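# Swap spare and broken robot arms between case and desk

## Task

Two unpowered, heavy robot arms with limp joints are involved. Take the spare one out of the open case on its desk and set it down on the bare desk on the far side of the room, entirely on the desktop with nothing hanging past an edge. Put the broken one, identified by red tape, into the case, sitting low enough that the lid could close; the lid itself is left open. At the end both arms must be at rest. No piece of either arm may drop unsupported more than a few centimetres, or the task fails. The case must still stand upright on its desk, or the task fails. Finish by releasing everything and moving the robot away. The robot must not tip over or finish leaning, or the task fails.

## Robot and tools

Robot: a wheeled base with a central column, a tilting head and two six-joint arms (left and right), each ending in a two-finger gripper. Folded, it measures 0.73 m long, 0.62 m wide, 1.88 m tall; its front sits 0.40 m ahead of the column. The base drives forward/back and turns in place only; it cannot slide sideways. Hands cannot reach the floor (lowest about 0.47 m up, 0.3 m ahead) and reach about 1 m from the shoulder, which is 0.12 m ahead of the column and 1.46 m up.

Frames: base frame has its origin on the floor under the column, x forward, y left, z up. left_hand and right_hand are reported in this frame as the point where the fingers meet (tips extend 8 mm further); the hand's z axis points along the fingers, y along the opening. The odometry frame is the base frame as it was at scene start; base_odometry counts wheel turns, so slip shows as travel. Headings are positive to the left, range -3.142 to 3.142.

execute_actions: argument actions is a list holding one action or none (empty list = just report state and pictures). An action may contain base, joints, or both, plus optional speeds. base holds exactly one key: translate_m, a relative drive in metres from where the base now is (forward positive, -3 to 3), or rotate_rad, a relative turn in radians (left/counter-clockwise positive, -3.2 to 3.2). joints is one dictionary for the whole robot, keyed by joint name, each value an absolute target: head_tilt_rad (-0.61 to 1.308, positive looks down), left_joint1_rad..left_joint6_rad and right_joint1_rad..right_joint6_rad in radians (joint1 -2.879 to 2.879; joint2 0 to 3.141; joint3 0 to 3.019; joint4 -1.692 to 1.57; joint5 -1.57 to 1.57; joint6 -2.094 to 2.094), and left_gripper_m / right_gripper_m, the fingertip gap in metres, 0 (closed) to 0.093. Joints left out may still be driving toward older targets. speeds caps only base motion: translate_m 0.05 to 0.8 m/s, rotate_rad 0.1 to 1 rad/s; it does not slow arms. A base move needing over 8.667 s, or any action over 15 s, is refused; unknown keys or out-of-range values refuse the whole call. cameras picks images: cam_head_left, cam_head_right, cam_left_wrist, cam_right_wrist, nav_camera, or all (default); [] gives none.

Arm geometry (approximate): with left_joint1_rad at -1.57 or right_joint1_rad at 1.57 and joints 5, 6 at 0, the arm moves in a forward-facing vertical plane 0.23 m beside the column. Let a = j2 - 0.35, b = 1.05 + j2 - j3, c = b - j4 (c = 1.57 means fingers straight down). Hand distance ahead = 0.12 + 0.39 sin a + 0.38 cos b + 0.25 cos c; height = 1.46 + 0.39 cos a - 0.38 sin b - 0.25 sin c. Example: j2, j3, j4 = 0.93, 0.78, 0.14 gives 0.60 m ahead, 1.21 m up. Actual hands sag lower and nearer the column by up to 5 cm, about 12 cm under heavy or far loads; trust the reported hand position. Joint 5 swings the hand sideways (positive = robot's right), joint 6 rolls it.

Loads with fingers pointing down: up to 3.2 kg near 0.4 m ahead, 0.65-1.2 m up; 2 kg out to 0.6 m; 1 kg out to 0.8 m at 0.9-1.2 m up. A gripper holds roughly 2 to 6 kg. The target arms are heavy and floppy, so plan to support them (possibly with both hands) and lower them gently onto surfaces. Grip by commanding a gap smaller than the object; off_target is then expected, and a reported gap staying 0.002 m or more above target means something is held. Fingers are 7 cm long; the gripper body is 10 cm wide.

Results: base_status and joint_status describe how each motion ended: done, off_target, contact_stop (base only, a stalled wheel), time_out, not_followed, or limit_stop_at_motor_heat. "joint command not followed" with a cause line means a self-collision check blocked that arm's joints; back each moved joint off by at least 0.05 rad, or move the other arm, or drive away from a blocking object. on_its_own lists what this call did not command; "held at" is a held target, not a position. motor_effort lists left_wheel and right_wheel (positive pushes forward, bracketed value is the peak). If turned_by_wheels and turned_by_imu disagree by over about 4 % and at least 0.05 rad, the base bumped or slipped. base_tilt gives forward and right lean in degrees. wheel_motors_off reads 1 when wheel motors are cut after about 3 s of hard pushing. Motor temperatures are listed per arm; MOTOR HOT appears from 85 °C, and at 100 °C that arm goes limp and drops what it holds (OVER-TEMPERATURE FAULT).

wait(seconds 0 to 10) lets the scene run with no new command. zoom_image(camera, region [x0, y0, x1, y1] in pixels, at most 504 by 504) enlarges part of the latest image. read_manual gives only licence text. finished_scene(scene) ends the numbered scene irreversibly and reports success.

Cautions: after a contact_stop, reverse 0.05 m before turning. A blocked arm keeps pushing and heats; resend its reported positions to relax it (a loaded arm sinks a little each time). Tiny target changes (under about 0.03 rad, 0.08 for joints 2 and 3) may not move anything. Never let the two arms collide or press together. Desktops 0.30-1.20 m high can slide over the base and hit the column. Objects may get nudged occasionally.

Each tool is called after "Emit:" as a command line: name --argument value for each argument, lists and objects as JSON in quotes; but a table of rows of numbers goes row by row, as --pt "numbers of a row", without its own name.

## Session

Emit:
execute_actions --actions '[]'

Scene clock: 0.00 s.
Motor temperatures (°C, as the motors report them): left_arm=[21 21 18 22 22 20] | right_arm=[20 21 23 21 18 21]
base_odometry: x=+0.000 y=+0.000 heading=+0.000 (m, m, rad; odometry frame)
turned_by_wheels: +0.000 (rad since the last result)
turned_by_imu: +0.000 (rad since the last result)
base_tilt: forward=+0.2 right=-0.7 (deg)
base_status: not commanded
joint_positions: head_tilt_rad=+0.892 left_joint1_rad=-1.592 left_joint2_rad=+0.851 left_joint3_rad=+0.393 left_joint4_rad=-0.967 left_joint5_rad=+0.007 left_joint6_rad=+0.045 left_gripper_m=+0.094 right_joint1_rad=+1.563 right_joint2_rad=+0.848 right_joint3_rad=+0.364 right_joint4_rad=-0.907 right_joint5_rad=-0.039 right_joint6_rad=-0.031 right_gripper_m=+0.095
joint_status: not commanded
wheel_motors_off: 0
motor_effort: left_wheel=+2 right_wheel=+3 (%)
left_hand: x=+0.1421 y=+0.2191 z=+1.2595 quat_wxyz=(+0.435, -0.028, -0.900, +0.019) (m; base frame)
right_hand: x=+0.1370 y=-0.2205 z=+1.2530 quat_wxyz=(+0.419, +0.003, -0.908, -0.022) (m; base frame)
pictures: cam_head_left, cam_head_right, cam_left_wrist, cam_right_wrist, nav_camera
Images, in order (width x height): cam_head_left 672x504, cam_head_right 672x504, cam_left_wrist 672x504, cam_right_wrist 672x504, nav_camera 672x504.

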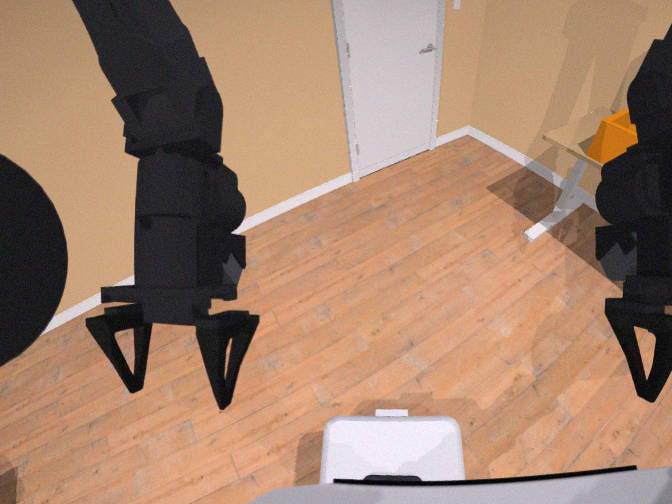

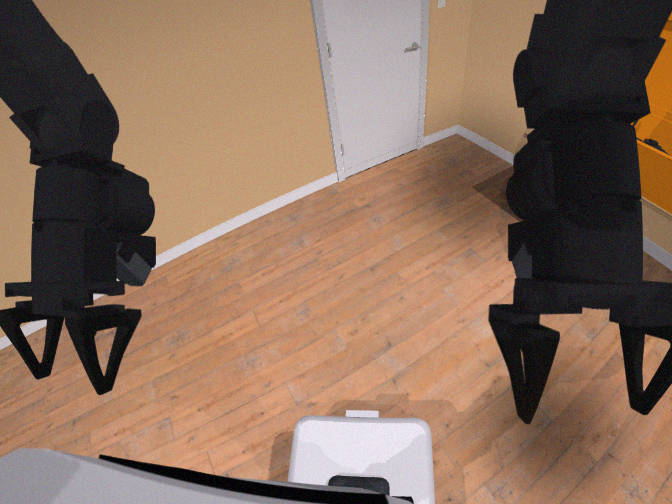

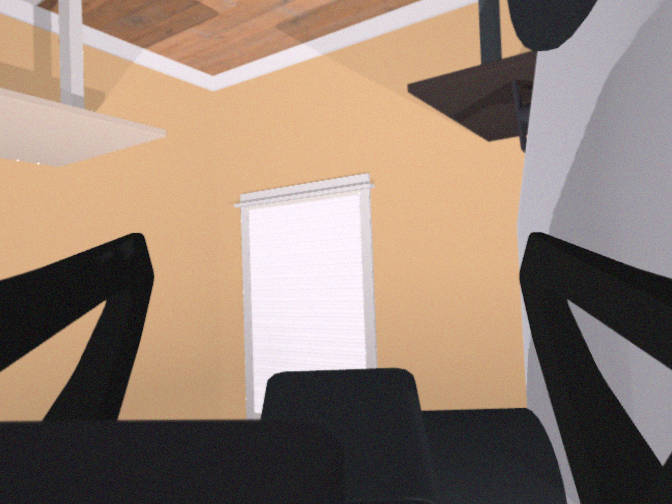

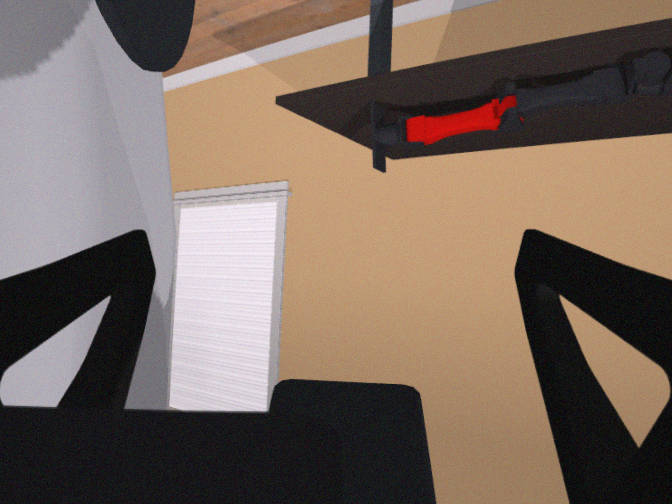

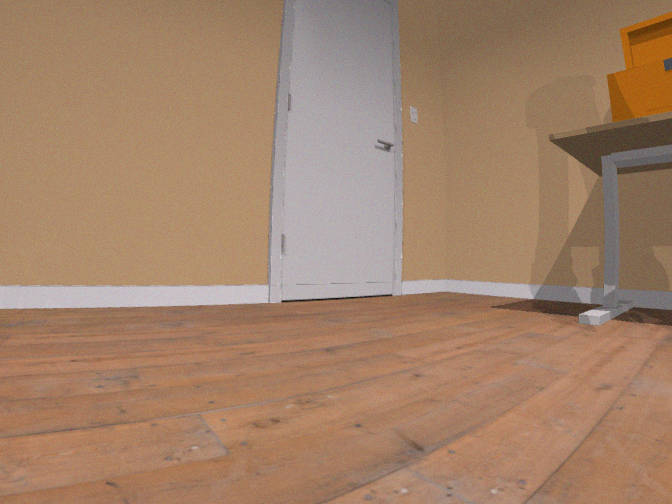

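Emit:
execute_actions --actions '[{"base":{"rotate_rad":-0.9},"joints":{"head_tilt_rad":0.6,"left_joint2_rad":0.3,"right_joint2_rad":0.3,"left_joint3_rad":0.1,"right_joint3_rad":0.1}}]' --cameras '["cam_head_left","cam_head_right","nav_camera"]'

Emit:
execute_actions --actions '[{"base":{"rotate_rad":-1.5}}]' --cameras '["cam_head_left","cam_head_right","nav_camera"]'

Emit:
execute_actions --actions '[{"base":{"rotate_rad":-1.5}}]' --cameras '["cam_head_left","cam_head_right","nav_camera"]'

Scene clock: 9.50 s.
Motor temperatures (°C, as the motors report them): left_arm=[21 21 18 22 22 20] | right_arm=[20 21 23 21 18 21]
base_odometry: x=+0.000 y=+0.000 heading=-0.899 (m, m, rad; odometry frame)
turned_by_wheels: -0.899 (rad since the last result)
turned_by_imu: -0.889 (rad since the last result)
base_tilt: forward=+0.2 right=-0.6 (deg)
base_status: done
joint_positions: head_tilt_rad=+0.617 left_joint1_rad=-1.592 left_joint2_rad=+0.296 left_joint3_rad=+0.094 left_joint4_rad=-0.965 left_joint5_rad=+0.007 left_joint6_rad=+0.045 left_gripper_m=+0.094 right_joint1_rad=+1.563 right_joint2_rad=+0.303 right_joint3_rad=+0.097 right_joint4_rad=-0.907 right_joint5_rad=-0.039 right_joint6_rad=-0.031 right_gripper_m=+0.095
joint_status: all done
wheel_motors_off: 0
motor_effort: left_wheel=+5(49) right_wheel=-3(47) (%)
left_hand: x=+0.0777 y=+0.2202 z=+1.2817 quat_wxyz=(+0.316, -0.028, -0.948, +0.017) (m; base frame)
right_hand: x=+0.0902 y=-0.2201 z=+1.2736 quat_wxyz=(+0.290, +0.006, -0.957, -0.020) (m; base frame)
pictures: cam_head_left, cam_head_right, nav_camera
Images, in order (width x height): cam_head_left 672x504, cam_head_right 672x504, nav_camera 672x504.

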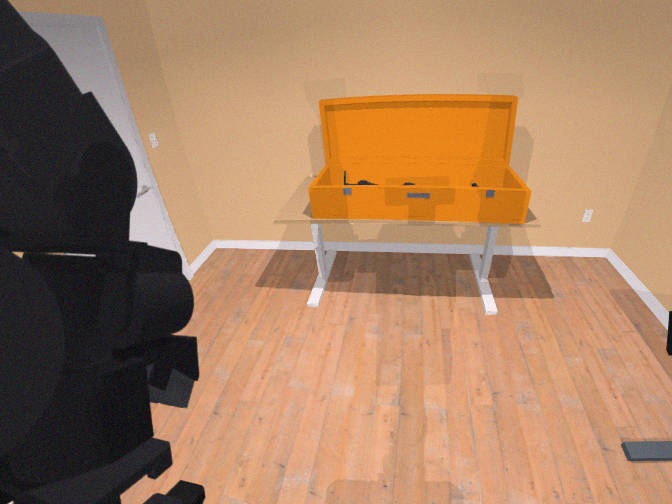

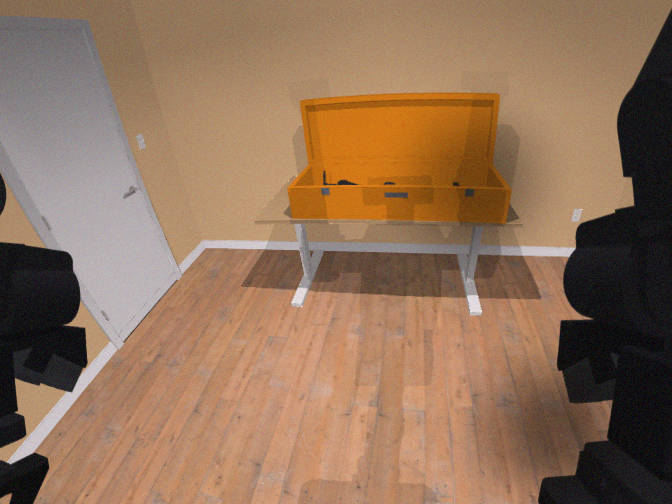

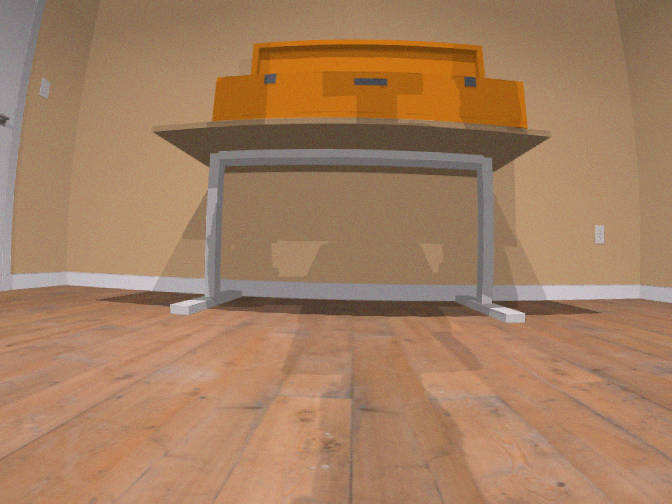

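Scene clock: 12.57 s.
Motor temperatures (°C, as the motors report them): left_arm=[21 21 18 22 22 20] | right_arm=[20 21 23 21 18 21]
base_odometry: x=+0.000 y=+0.000 heading=-2.398 (m, m, rad; odometry frame)
turned_by_wheels: -1.499 (rad since the last result)
turned_by_imu: -1.488 (rad since the last result)
base_tilt: forward=+0.2 right=-0.7 (deg)
base_status: done
joint_positions: head_tilt_rad=+0.617 left_joint1_rad=-1.592 left_joint2_rad=+0.296 left_joint3_rad=+0.094 left_joint4_rad=-0.965 left_joint5_rad=+0.007 left_joint6_rad=+0.045 left_gripper_m=+0.094 right_joint1_rad=+1.563 right_joint2_rad=+0.303 right_joint3_rad=+0.097 right_joint4_rad=-0.907 right_joint5_rad=-0.039 right_joint6_rad=-0.031 right_gripper_m=+0.095
joint_status: not commanded
wheel_motors_off: 0
motor_effort: left_wheel=+5(30) right_wheel=-3(23) (%)
left_hand: x=+0.0777 y=+0.2202 z=+1.2817 quat_wxyz=(+0.316, -0.028, -0.948, +0.017) (m; base frame)
right_hand: x=+0.0902 y=-0.2201 z=+1.2736 quat_wxyz=(+0.290, +0.006, -0.957, -0.020) (m; base frame)
pictures: cam_head_left, cam_head_right, nav_camera
Images, in order (width x height): cam_head_left 672x504, cam_head_right 672x504, nav_camera 672x504.

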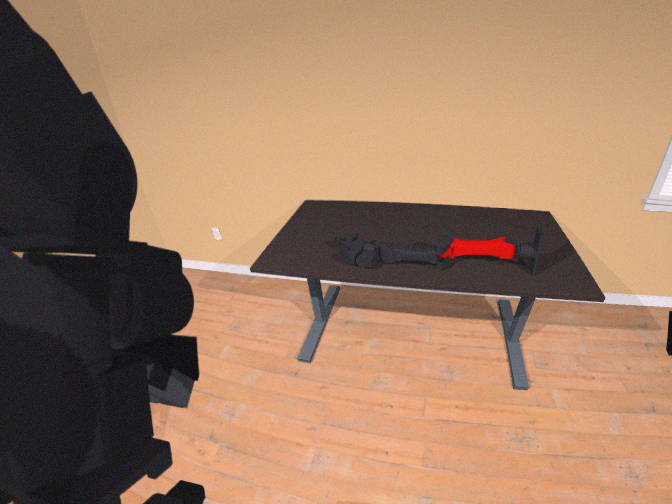

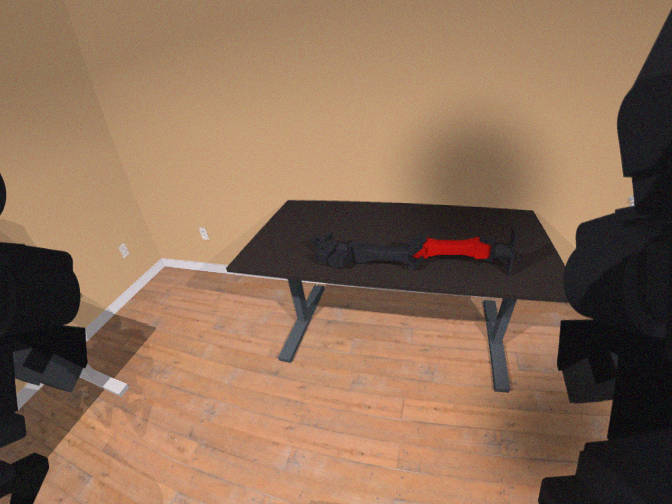

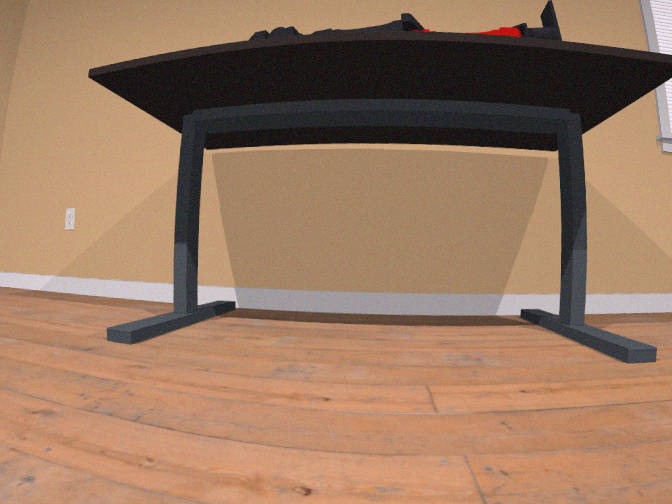

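Scene clock: 15.63 s.
Motor temperatures (°C, as the motors report them): left_arm=[21 21 18 22 22 20] | right_arm=[20 21 23 21 18 21]
base_odometry: x=+0.000 y=+0.000 heading=+2.386 (m, m, rad; odometry frame)
turned_by_wheels: -1.499 (rad since the last result)
turned_by_imu: -1.488 (rad since the last result)
base_tilt: forward=+0.2 right=-0.6 (deg)
base_status: done
joint_positions: head_tilt_rad=+0.617 left_joint1_rad=-1.592 left_joint2_rad=+0.296 left_joint3_rad=+0.094 left_joint4_rad=-0.965 left_joint5_rad=+0.007 left_joint6_rad=+0.045 left_gripper_m=+0.094 right_joint1_rad=+1.563 right_joint2_rad=+0.303 right_joint3_rad=+0.097 right_joint4_rad=-0.907 right_joint5_rad=-0.039 right_joint6_rad=-0.031 right_gripper_m=+0.095
joint_status: not commanded
wheel_motors_off: 0
motor_effort: left_wheel=+4(27) right_wheel=-3(24) (%)
left_hand: x=+0.0777 y=+0.2202 z=+1.2817 quat_wxyz=(+0.316, -0.028, -0.948, +0.017) (m; base frame)
right_hand: x=+0.0902 y=-0.2201 z=+1.2736 quat_wxyz=(+0.290, +0.006, -0.957, -0.020) (m; base frame)
pictures: cam_head_left, cam_head_right, nav_camera
Images, in order (width x height): cam_head_left 672x504, cam_head_right 672x504, nav_camera 672x504.

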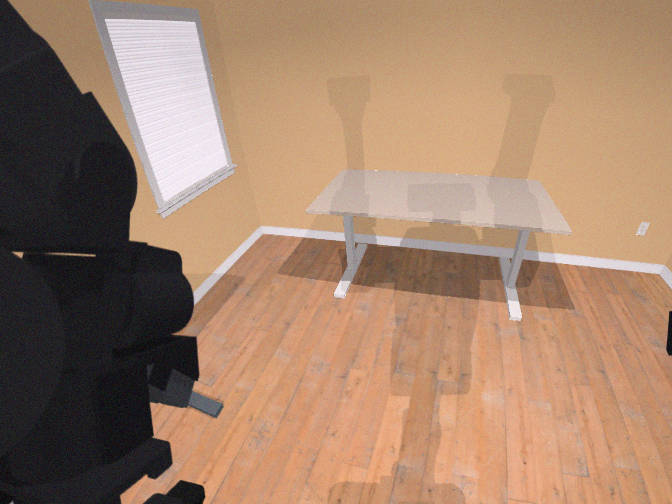

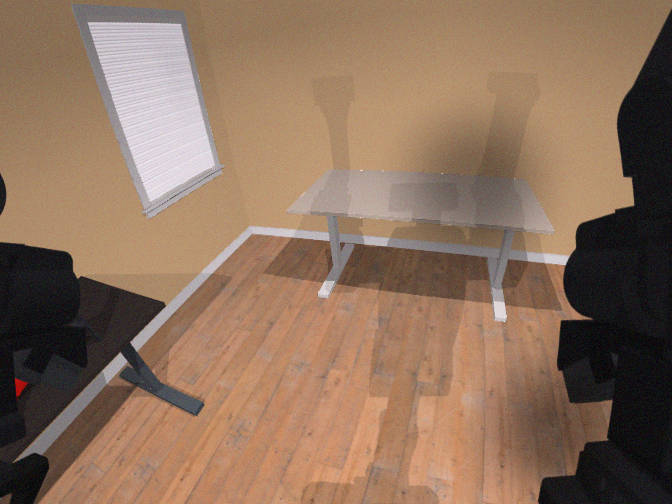

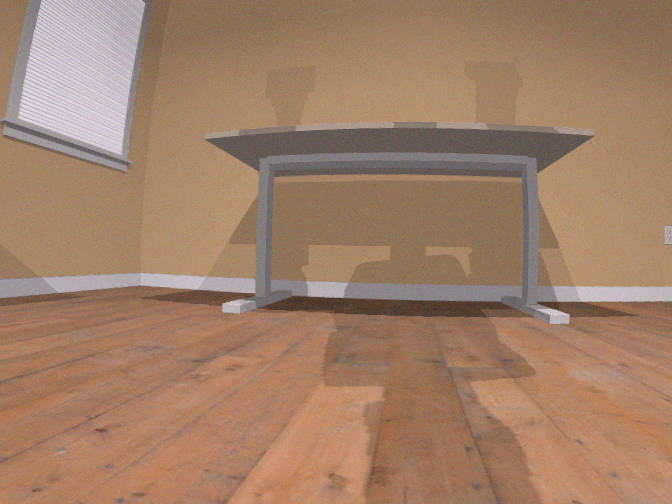

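Emit:
execute_actions --actions '[{"base":{"rotate_rad":2.93}}]' --cameras '["nav_camera"]'

Emit:
execute_actions --actions '[{"base":{"translate_m":0.9},"joints":{"head_tilt_rad":0.9,"left_joint2_rad":0.9,"right_joint2_rad":0.9,"left_joint3_rad":1.5,"right_joint3_rad":1.5,"left_joint4_rad":-0.6,"right_joint4_rad":-0.6}}]'

Scene clock: 24.97 s.
Motor temperatures (°C, as the motors report them): left_arm=[21 21 18 22 22 20] | right_arm=[20 21 23 21 18 21]
base_odometry: x=+0.000 y=+0.000 heading=-0.968 (m, m, rad; odometry frame)
turned_by_wheels: +2.929 (rad since the last result)
turned_by_imu: +2.908 (rad since the last result)
base_tilt: forward=+0.2 right=-0.6 (deg)
base_status: done
joint_positions: head_tilt_rad=+0.617 left_joint1_rad=-1.592 left_joint2_rad=+0.296 left_joint3_rad=+0.094 left_joint4_rad=-0.965 left_joint5_rad=+0.007 left_joint6_rad=+0.045 left_gripper_m=+0.094 right_joint1_rad=+1.563 right_joint2_rad=+0.303 right_joint3_rad=+0.097 right_joint4_rad=-0.907 right_joint5_rad=-0.039 right_joint6_rad=-0.031 right_gripper_m=+0.095
joint_status: not commanded
wheel_motors_off: 0
motor_effort: left_wheel=-4(31) right_wheel=+4(40) (%)
left_hand: x=+0.0777 y=+0.2202 z=+1.2817 quat_wxyz=(+0.316, -0.028, -0.948, +0.017) (m; base frame)
right_hand: x=+0.0902 y=-0.2201 z=+1.2736 quat_wxyz=(+0.290, +0.006, -0.957, -0.020) (m; base frame)
pictures: nav_camera
Images, in order (width x height): nav_camera 672x504.

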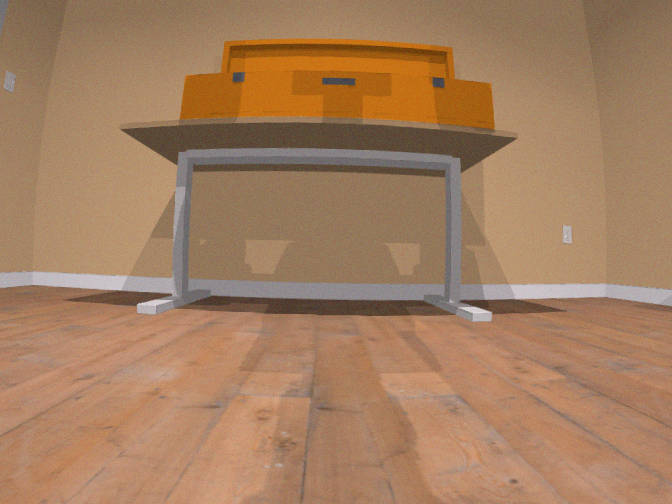

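Scene clock: 28.17 s.
Motor temperatures (°C, as the motors report them): left_arm=[21 22 19 22 22 20] | right_arm=[20 21 24 21 18 21]
base_odometry: x=+0.510 y=-0.741 heading=-0.968 (m, m, rad; odometry frame)
turned_by_wheels: +0.000 (rad since the last result)
turned_by_imu: +0.001 (rad since the last result)
base_tilt: forward=+0.2 right=-0.5 (deg)
base_status: done
joint_positions: head_tilt_rad=+0.902 left_joint1_rad=-1.592 left_joint2_rad=+0.894 left_joint3_rad=+1.479 left_joint4_rad=-0.605 left_joint5_rad=+0.007 left_joint6_rad=+0.045 left_gripper_m=+0.094 right_joint1_rad=+1.563 right_joint2_rad=+0.902 right_joint3_rad=+1.471 right_joint4_rad=-0.612 right_joint5_rad=-0.039 right_joint6_rad=-0.031 right_gripper_m=+0.095
joint_status: all done
wheel_motors_off: 0
motor_effort: left_wheel=+0(60) right_wheel=+0(55) (%)
left_hand: x=+0.7848 y=+0.2148 z=+1.3991 quat_wxyz=(-0.249, -0.026, -0.968, +0.008) (m; base frame)
right_hand: x=+0.7797 y=-0.2222 z=+1.3892 quat_wxyz=(-0.238, +0.019, -0.971, -0.011) (m; base frame)
pictures: cam_head_left, cam_head_right, cam_left_wrist, cam_right_wrist, nav_camera
Images, in order (width x height): cam_head_left 672x504, cam_head_right 672x504, cam_left_wrist 672x504, cam_right_wrist 672x504, nav_camera 672x504.

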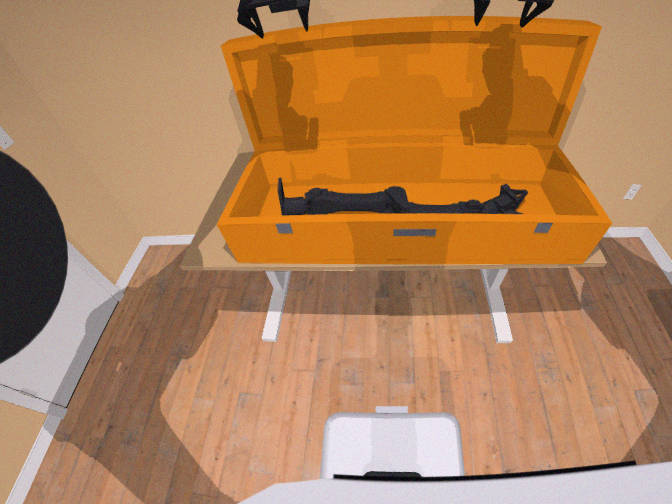

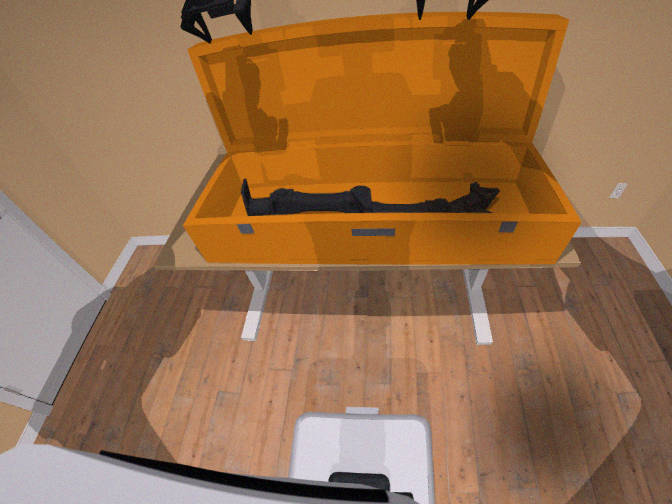

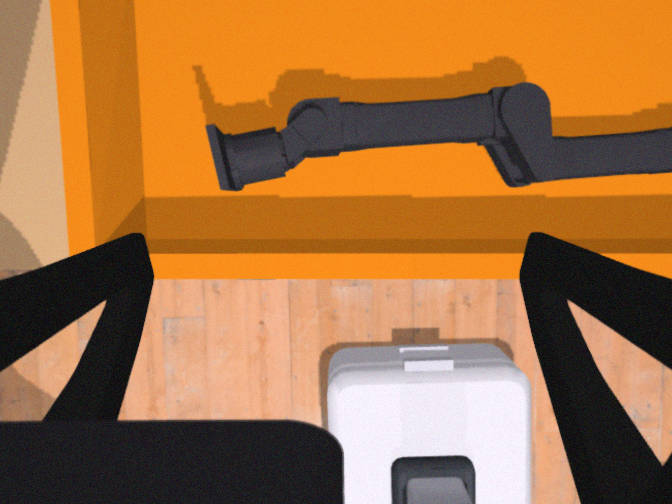

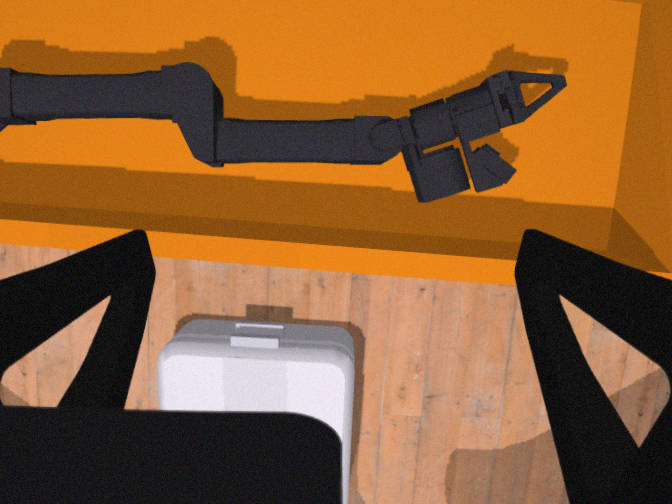

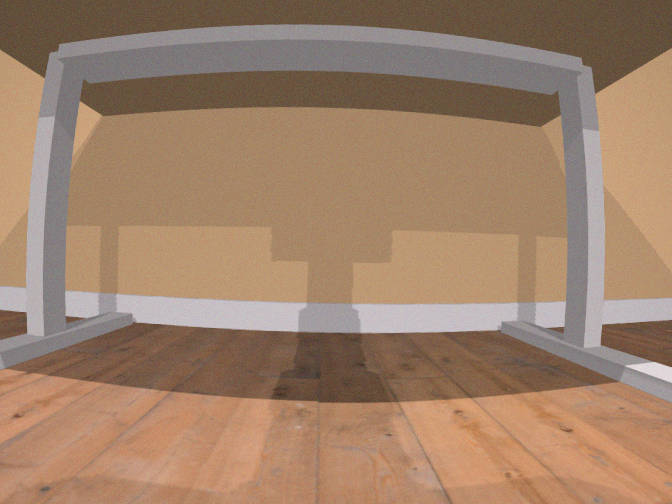

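Emit:
execute_actions --actions '[{"joints":{"head_tilt_rad":1.15,"left_joint1_rad":-1.64,"right_joint1_rad":1.59,"left_joint2_rad":1.1,"right_joint2_rad":1.1,"left_joint3_rad":0.8,"right_joint3_rad":0.8,"left_joint4_rad":-0.17,"right_joint4_rad":-0.17,"left_joint6_rad":1.57,"right_joint6_rad":-1.57}}]' --cameras '[]'

Emit:
execute_actions --actions '[{"base":{"translate_m":0.4},"speeds":{"translate_m":0.3}}]'

Scene clock: 51.47 s.
Motor temperatures (°C, as the motors report them): left_arm=[21 23 23 22 22 20] | right_arm=[20 24 28 21 18 21]
base_odometry: x=+0.510 y=-0.741 heading=-0.968 (m, m, rad; odometry frame)
turned_by_wheels: +0.000 (rad since the last result)
turned_by_imu: +0.002 (rad since the last result)
base_tilt: forward=+0.1 right=-0.6 (deg)
base_status: not commanded
joint_positions: head_tilt_rad=+1.148 left_joint1_rad=-1.631 left_joint2_rad=+1.110 left_joint3_rad=+0.792 left_joint4_rad=-0.180 left_joint5_rad=+0.007 left_joint6_rad=+1.556 left_gripper_m=+0.094 right_joint1_rad=+1.581 right_joint2_rad=+1.123 right_joint3_rad=+0.795 right_joint4_rad=-0.186 right_joint5_rad=-0.039 right_joint6_rad=-1.560 right_gripper_m=+0.095
joint_status: all done
wheel_motors_off: 0
motor_effort: left_wheel=+2(4) right_wheel=+1(3) (%)
left_hand: x=+0.4735 y=+0.1935 z=+1.1151 quat_wxyz=(-0.030, -0.712, -0.701, +0.012) (m; base frame)
right_hand: x=+0.4705 y=-0.2138 z=+1.1104 quat_wxyz=(-0.020, +0.705, -0.709, -0.013) (m; base frame)
pictures: none
No camera images: the call's "cameras" was empty. Leave "cameras" out to get every camera's image.

Scene clock: 53.90 s.
Motor temperatures (°C, as the motors report them): left_arm=[21 23 22 22 22 20] | right_arm=[20 24 27 21 18 21]
base_odometry: x=+0.737 y=-1.071 heading=-0.968 (m, m, rad; odometry frame)
turned_by_wheels: +0.000 (rad since the last result)
turned_by_imu: +0.001 (rad since the last result)
base_tilt: forward=+0.2 right=-0.6 (deg)
base_status: done
joint_positions: head_tilt_rad=+1.149 left_joint1_rad=-1.631 left_joint2_rad=+1.107 left_joint3_rad=+0.796 left_joint4_rad=-0.177 left_joint5_rad=+0.007 left_joint6_rad=+1.556 left_gripper_m=+0.094 right_joint1_rad=+1.581 right_joint2_rad=+1.118 right_joint3_rad=+0.796 right_joint4_rad=-0.182 right_joint5_rad=-0.039 right_joint6_rad=-1.560 right_gripper_m=+0.095
joint_status: not commanded
wheel_motors_off: 0
motor_effort: left_wheel=+0(37) right_wheel=+0(35) (%)
left_hand: x=+0.4783 y=+0.1935 z=+1.1168 quat_wxyz=(-0.034, -0.712, -0.701, +0.009) (m; base frame)
right_hand: x=+0.4738 y=-0.2138 z=+1.1122 quat_wxyz=(-0.024, +0.705, -0.709, -0.010) (m; base frame)
pictures: cam_head_left, cam_head_right, cam_left_wrist, cam_right_wrist, nav_camera
Images, in order (width x height): cam_head_left 672x504, cam_head_right 672x504, cam_left_wrist 672x504, cam_right_wrist 672x504, nav_camera 672x504.

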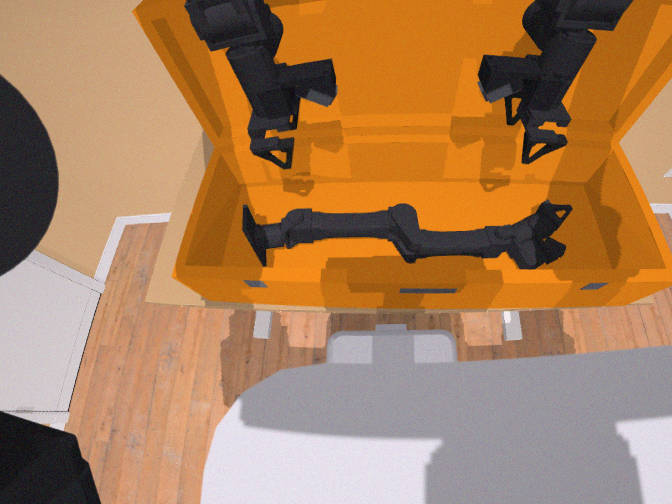

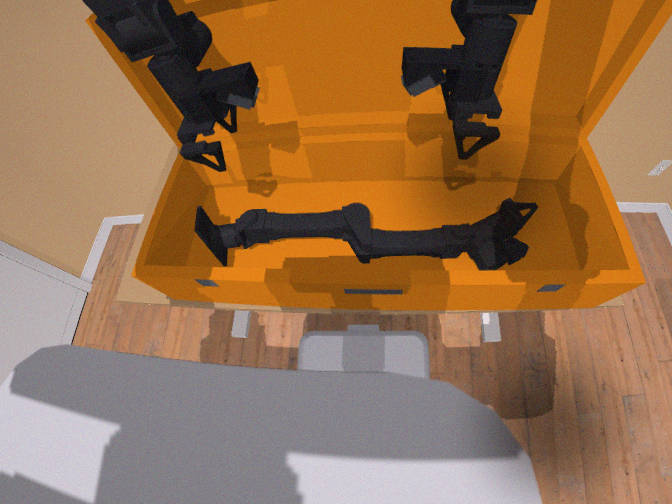

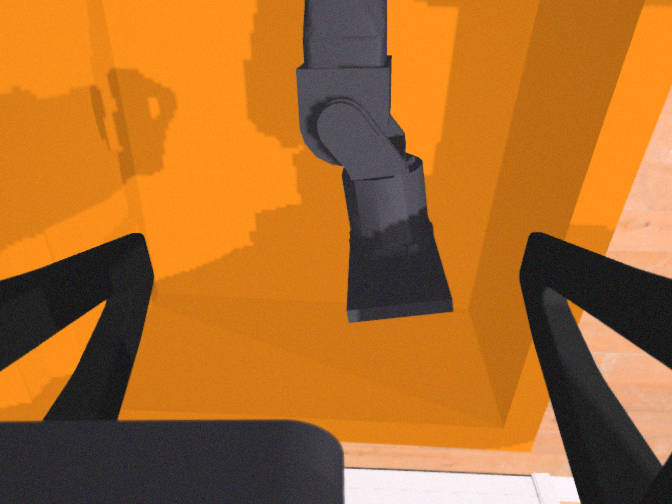

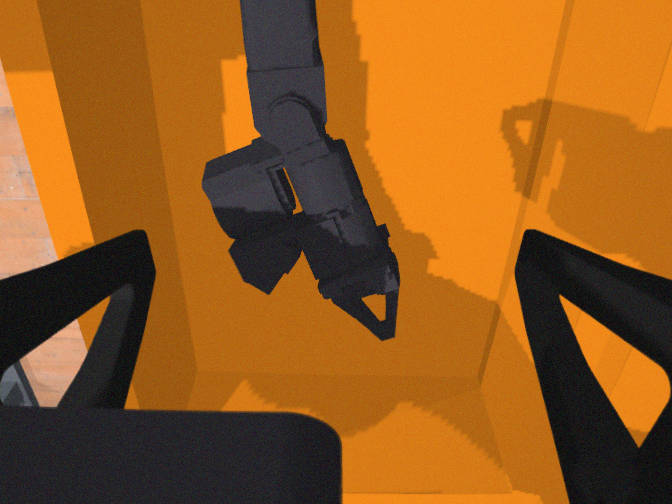

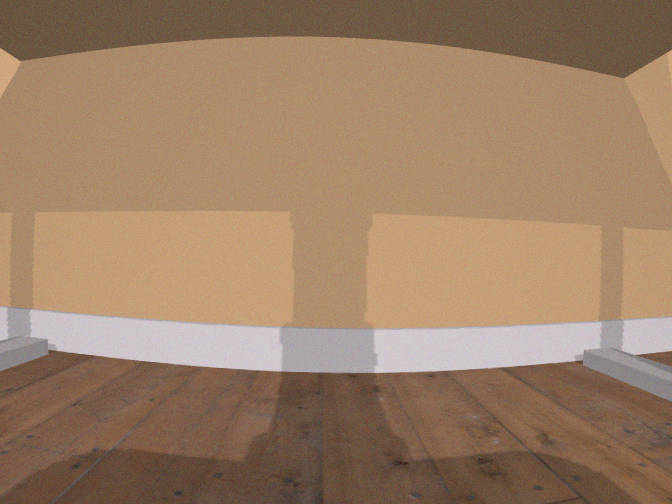

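Emit:
execute_actions --actions '[{"joints":{"left_joint1_rad":-1.67,"left_joint2_rad":1.62,"right_joint2_rad":1.63,"left_joint3_rad":1.07,"right_joint3_rad":0.98,"left_joint4_rad":0.05,"right_joint4_rad":0.15}}]'

Scene clock: 66.20 s.
Motor temperatures (°C, as the motors report them): left_arm=[21 23 20 22 22 20] | right_arm=[20 23 25 21 18 21]
base_odometry: x=+0.737 y=-1.071 heading=-0.968 (m, m, rad; odometry frame)
turned_by_wheels: +0.000 (rad since the last result)
turned_by_imu: +0.002 (rad since the last result)
base_tilt: forward=+0.0 right=-0.7 (deg)
base_status: not commanded
joint_positions: head_tilt_rad=+1.149 left_joint1_rad=-1.661 left_joint2_rad=+1.625 left_joint3_rad=+1.071 left_joint4_rad=+0.048 left_joint5_rad=+0.007 left_joint6_rad=+1.557 left_gripper_m=+0.094 right_joint1_rad=+1.581 right_joint2_rad=+1.650 right_joint3_rad=+0.978 right_joint4_rad=+0.140 right_joint5_rad=-0.039 right_joint6_rad=-1.560 right_gripper_m=+0.095
joint_status: all done
wheel_motors_off: 0
motor_effort: left_wheel=-1(3) right_wheel=+0(2) (%)
left_hand: x=+0.4837 y=+0.1648 z=+0.9418 quat_wxyz=(-0.036, -0.717, -0.695, +0.024) (m; base frame)
right_hand: x=+0.4365 y=-0.2125 z=+0.9343 quat_wxyz=(-0.014, +0.705, -0.709, -0.020) (m; base frame)
pictures: cam_head_left, cam_head_right, cam_left_wrist, cam_right_wrist, nav_camera
Images, in order (width x height): cam_head_left 672x504, cam_head_right 672x504, cam_left_wrist 672x504, cam_right_wrist 672x504, nav_camera 672x504.

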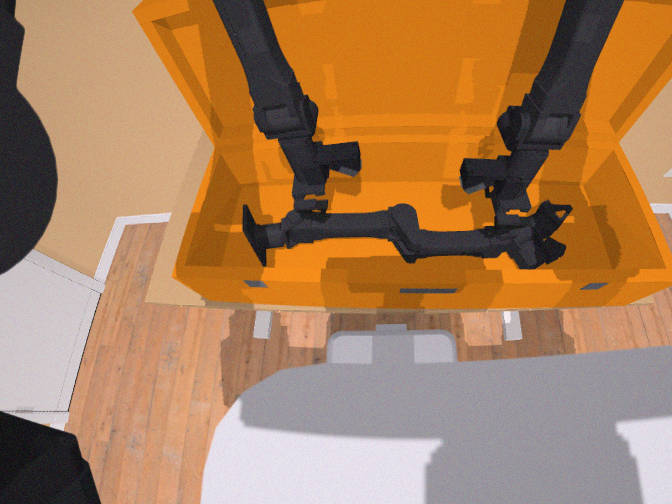

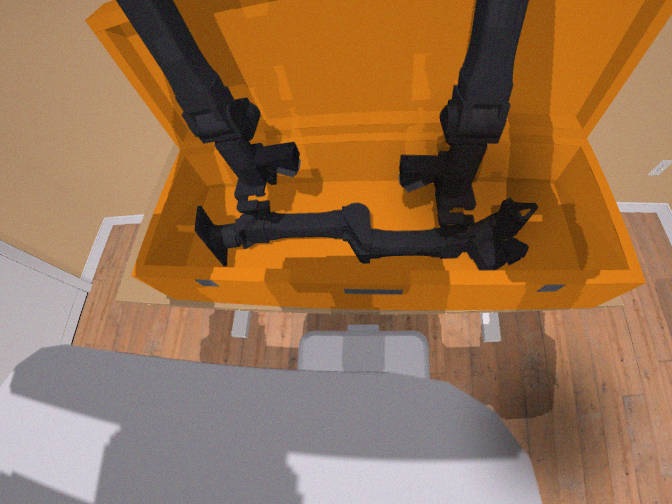

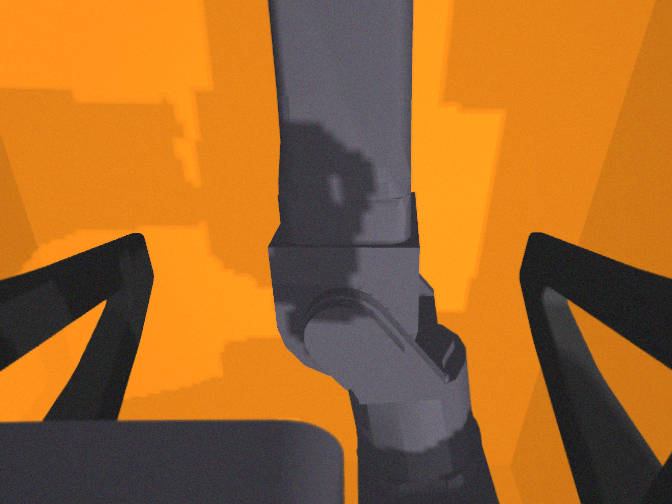

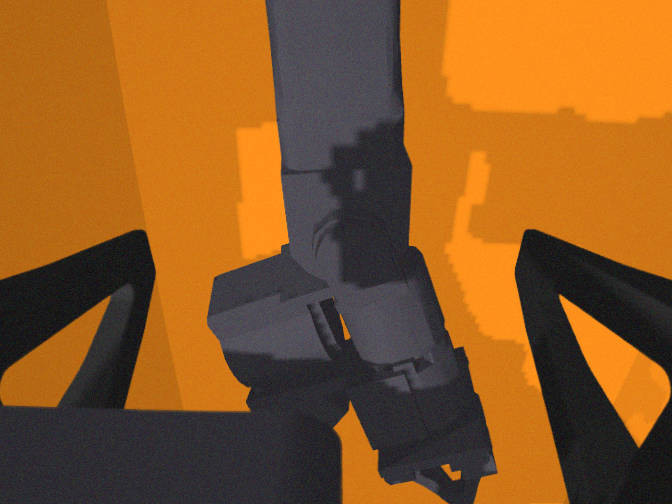

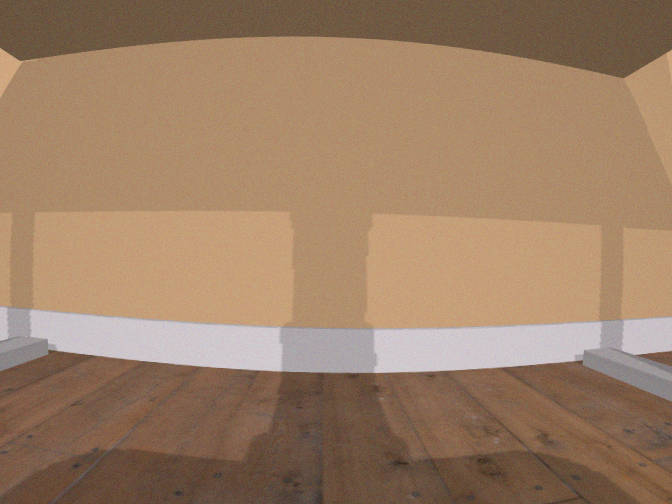

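Emit:
execute_actions --actions '[{"joints":{"right_joint1_rad":1.61,"left_joint2_rad":1.98,"right_joint2_rad":1.99,"left_joint3_rad":1.37,"right_joint3_rad":1.28,"left_joint4_rad":0.09,"right_joint4_rad":0.19}}]' --cameras '["cam_head_left","cam_left_wrist","cam_right_wrist"]'

Scene clock: 71.93 s.
Motor temperatures (°C, as the motors report them): left_arm=[21 23 20 22 22 20] | right_arm=[20 23 25 21 18 21]
base_odometry: x=+0.737 y=-1.071 heading=-0.968 (m, m, rad; odometry frame)
turned_by_wheels: +0.000 (rad since the last result)
turned_by_imu: +0.002 (rad since the last result)
base_tilt: forward=+0.2 right=-0.7 (deg)
base_status: not commanded
joint_positions: head_tilt_rad=+1.149 left_joint1_rad=-1.671 left_joint2_rad=+1.869 left_joint3_rad=+1.386 left_joint4_rad=+0.090 left_joint5_rad=+0.012 left_joint6_rad=+1.558 left_gripper_m=+0.094 right_joint1_rad=+1.603 right_joint2_rad=+1.892 right_joint3_rad=+1.275 right_joint4_rad=+0.186 right_joint5_rad=-0.040 right_joint6_rad=-1.562 right_gripper_m=+0.095
joint_status: all done
wheel_motors_off: 0
motor_effort: left_wheel=-4(5) right_wheel=+0(5) (%)
left_hand: x=+0.5536 y=+0.1461 z=+0.8529 quat_wxyz=(-0.082, -0.716, -0.693, -0.009) (m; base frame)
right_hand: x=+0.4952 y=-0.1945 z=+0.8413 quat_wxyz=(-0.057, +0.709, -0.703, +0.008) (m; base frame)
pictures: cam_head_left, cam_left_wrist, cam_right_wrist
Images, in order (width x height): cam_head_left 672x504, cam_left_wrist 672x504, cam_right_wrist 672x504.

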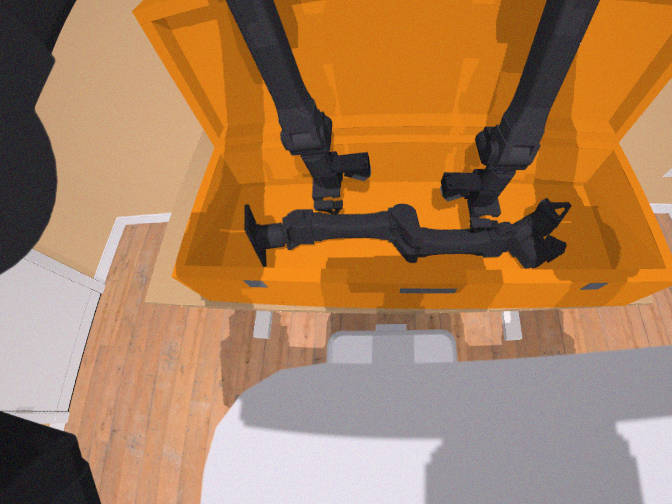

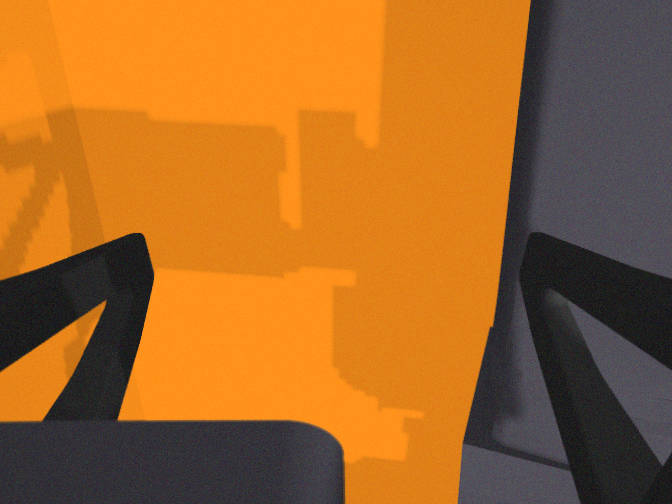

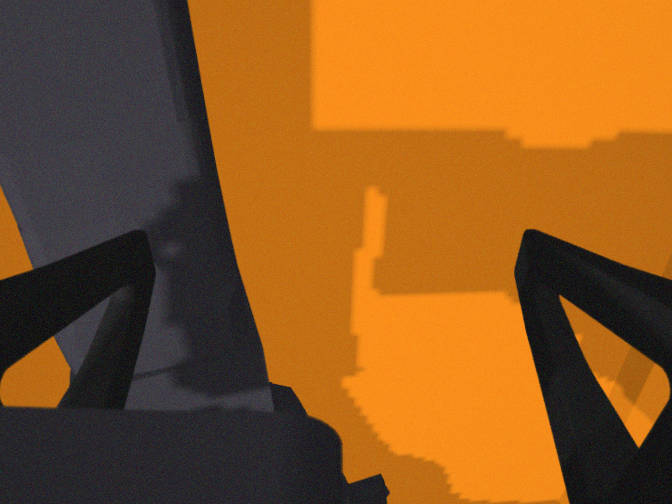

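Emit:
execute_actions --actions '[{"joints":{"left_joint2_rad":1.72,"right_joint2_rad":1.73,"left_joint3_rad":1.3,"right_joint3_rad":1.2}}]' --cameras '[]'

Emit:
execute_actions --actions '[{"joints":{"left_joint2_rad":1.8,"right_joint2_rad":1.81,"left_joint3_rad":1.18,"right_joint3_rad":1.09,"left_joint4_rad":0.08,"right_joint4_rad":0.18}}]' --cameras '["cam_left_wrist","cam_right_wrist"]'

Scene clock: 77.60 s.
Motor temperatures (°C, as the motors report them): left_arm=[21 23 20 22 22 20] | right_arm=[20 23 24 21 18 21]
base_odometry: x=+0.737 y=-1.071 heading=-0.968 (m, m, rad; odometry frame)
turned_by_wheels: +0.000 (rad since the last result)
turned_by_imu: +0.002 (rad since the last result)
base_tilt: forward=+0.1 right=-0.6 (deg)
base_status: not commanded
joint_positions: head_tilt_rad=+1.149 left_joint1_rad=-1.671 left_joint2_rad=+1.707 left_joint3_rad=+1.300 left_joint4_rad=+0.090 left_joint5_rad=+0.011 left_joint6_rad=+1.558 left_gripper_m=+0.094 right_joint1_rad=+1.603 right_joint2_rad=+1.717 right_joint3_rad=+1.203 right_joint4_rad=+0.190 right_joint5_rad=-0.040 right_joint6_rad=-1.562 right_gripper_m=+0.095
joint_status: all done
wheel_motors_off: 0
motor_effort: left_wheel=-1(5) right_wheel=+2(3) (%)
left_hand: x=+0.5935 y=+0.1501 z=+0.9198 quat_wxyz=(-0.109, -0.713, -0.692, -0.036) (m; base frame)
right_hand: x=+0.5533 y=-0.1955 z=+0.9103 quat_wxyz=(-0.095, +0.706, -0.700, +0.045) (m; base frame)
pictures: none
No camera images: the call's "cameras" was empty. Leave "cameras" out to get every camera's image.

Scene clock: 78.73 s.
Motor temperatures (°C, as the motors report them): left_arm=[21 23 20 22 22 20] | right_arm=[20 23 24 21 18 21]
base_odometry: x=+0.737 y=-1.071 heading=-0.968 (m, m, rad; odometry frame)
turned_by_wheels: +0.000 (rad since the last result)
turned_by_imu: +0.000 (rad since the last result)
base_tilt: forward=+0.2 right=-0.6 (deg)
base_status: not commanded
joint_positions: head_tilt_rad=+1.149 left_joint1_rad=-1.671 left_joint2_rad=+1.806 left_joint3_rad=+1.181 left_joint4_rad=+0.078 left_joint5_rad=+0.011 left_joint6_rad=+1.558 left_gripper_m=+0.094 right_joint1_rad=+1.603 right_joint2_rad=+1.821 right_joint3_rad=+1.087 right_joint4_rad=+0.186 right_joint5_rad=-0.040 right_joint6_rad=-1.562 right_gripper_m=+0.095
joint_status: all done
wheel_motors_off: 0
motor_effort: left_wheel=-1(2) right_wheel=+2(3) (%)
left_hand: x=+0.4596 y=+0.1530 z=+0.8761 quat_wxyz=(-0.026, -0.720, -0.693, +0.043) (m; base frame)
right_hand: x=+0.4205 y=-0.1966 z=+0.8742 quat_wxyz=(-0.015, +0.709, -0.704, -0.033) (m; base frame)
pictures: cam_left_wrist, cam_right_wrist
Images, in order (width x height): cam_left_wrist 672x504, cam_right_wrist 672x504.

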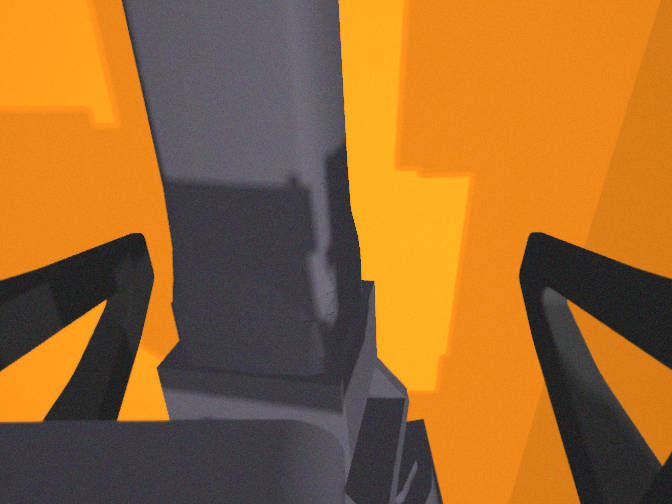

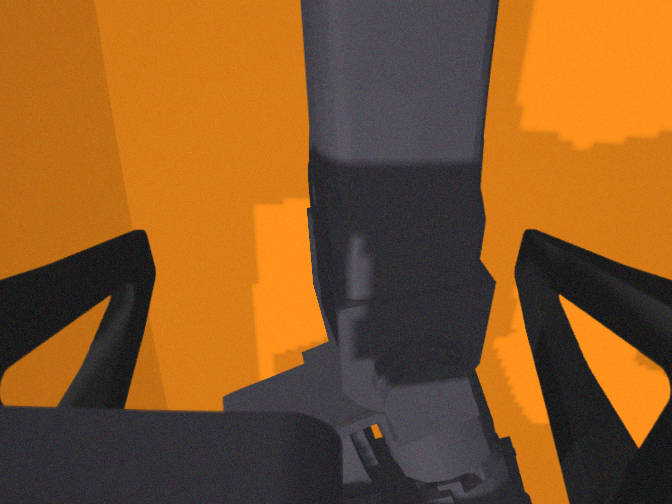

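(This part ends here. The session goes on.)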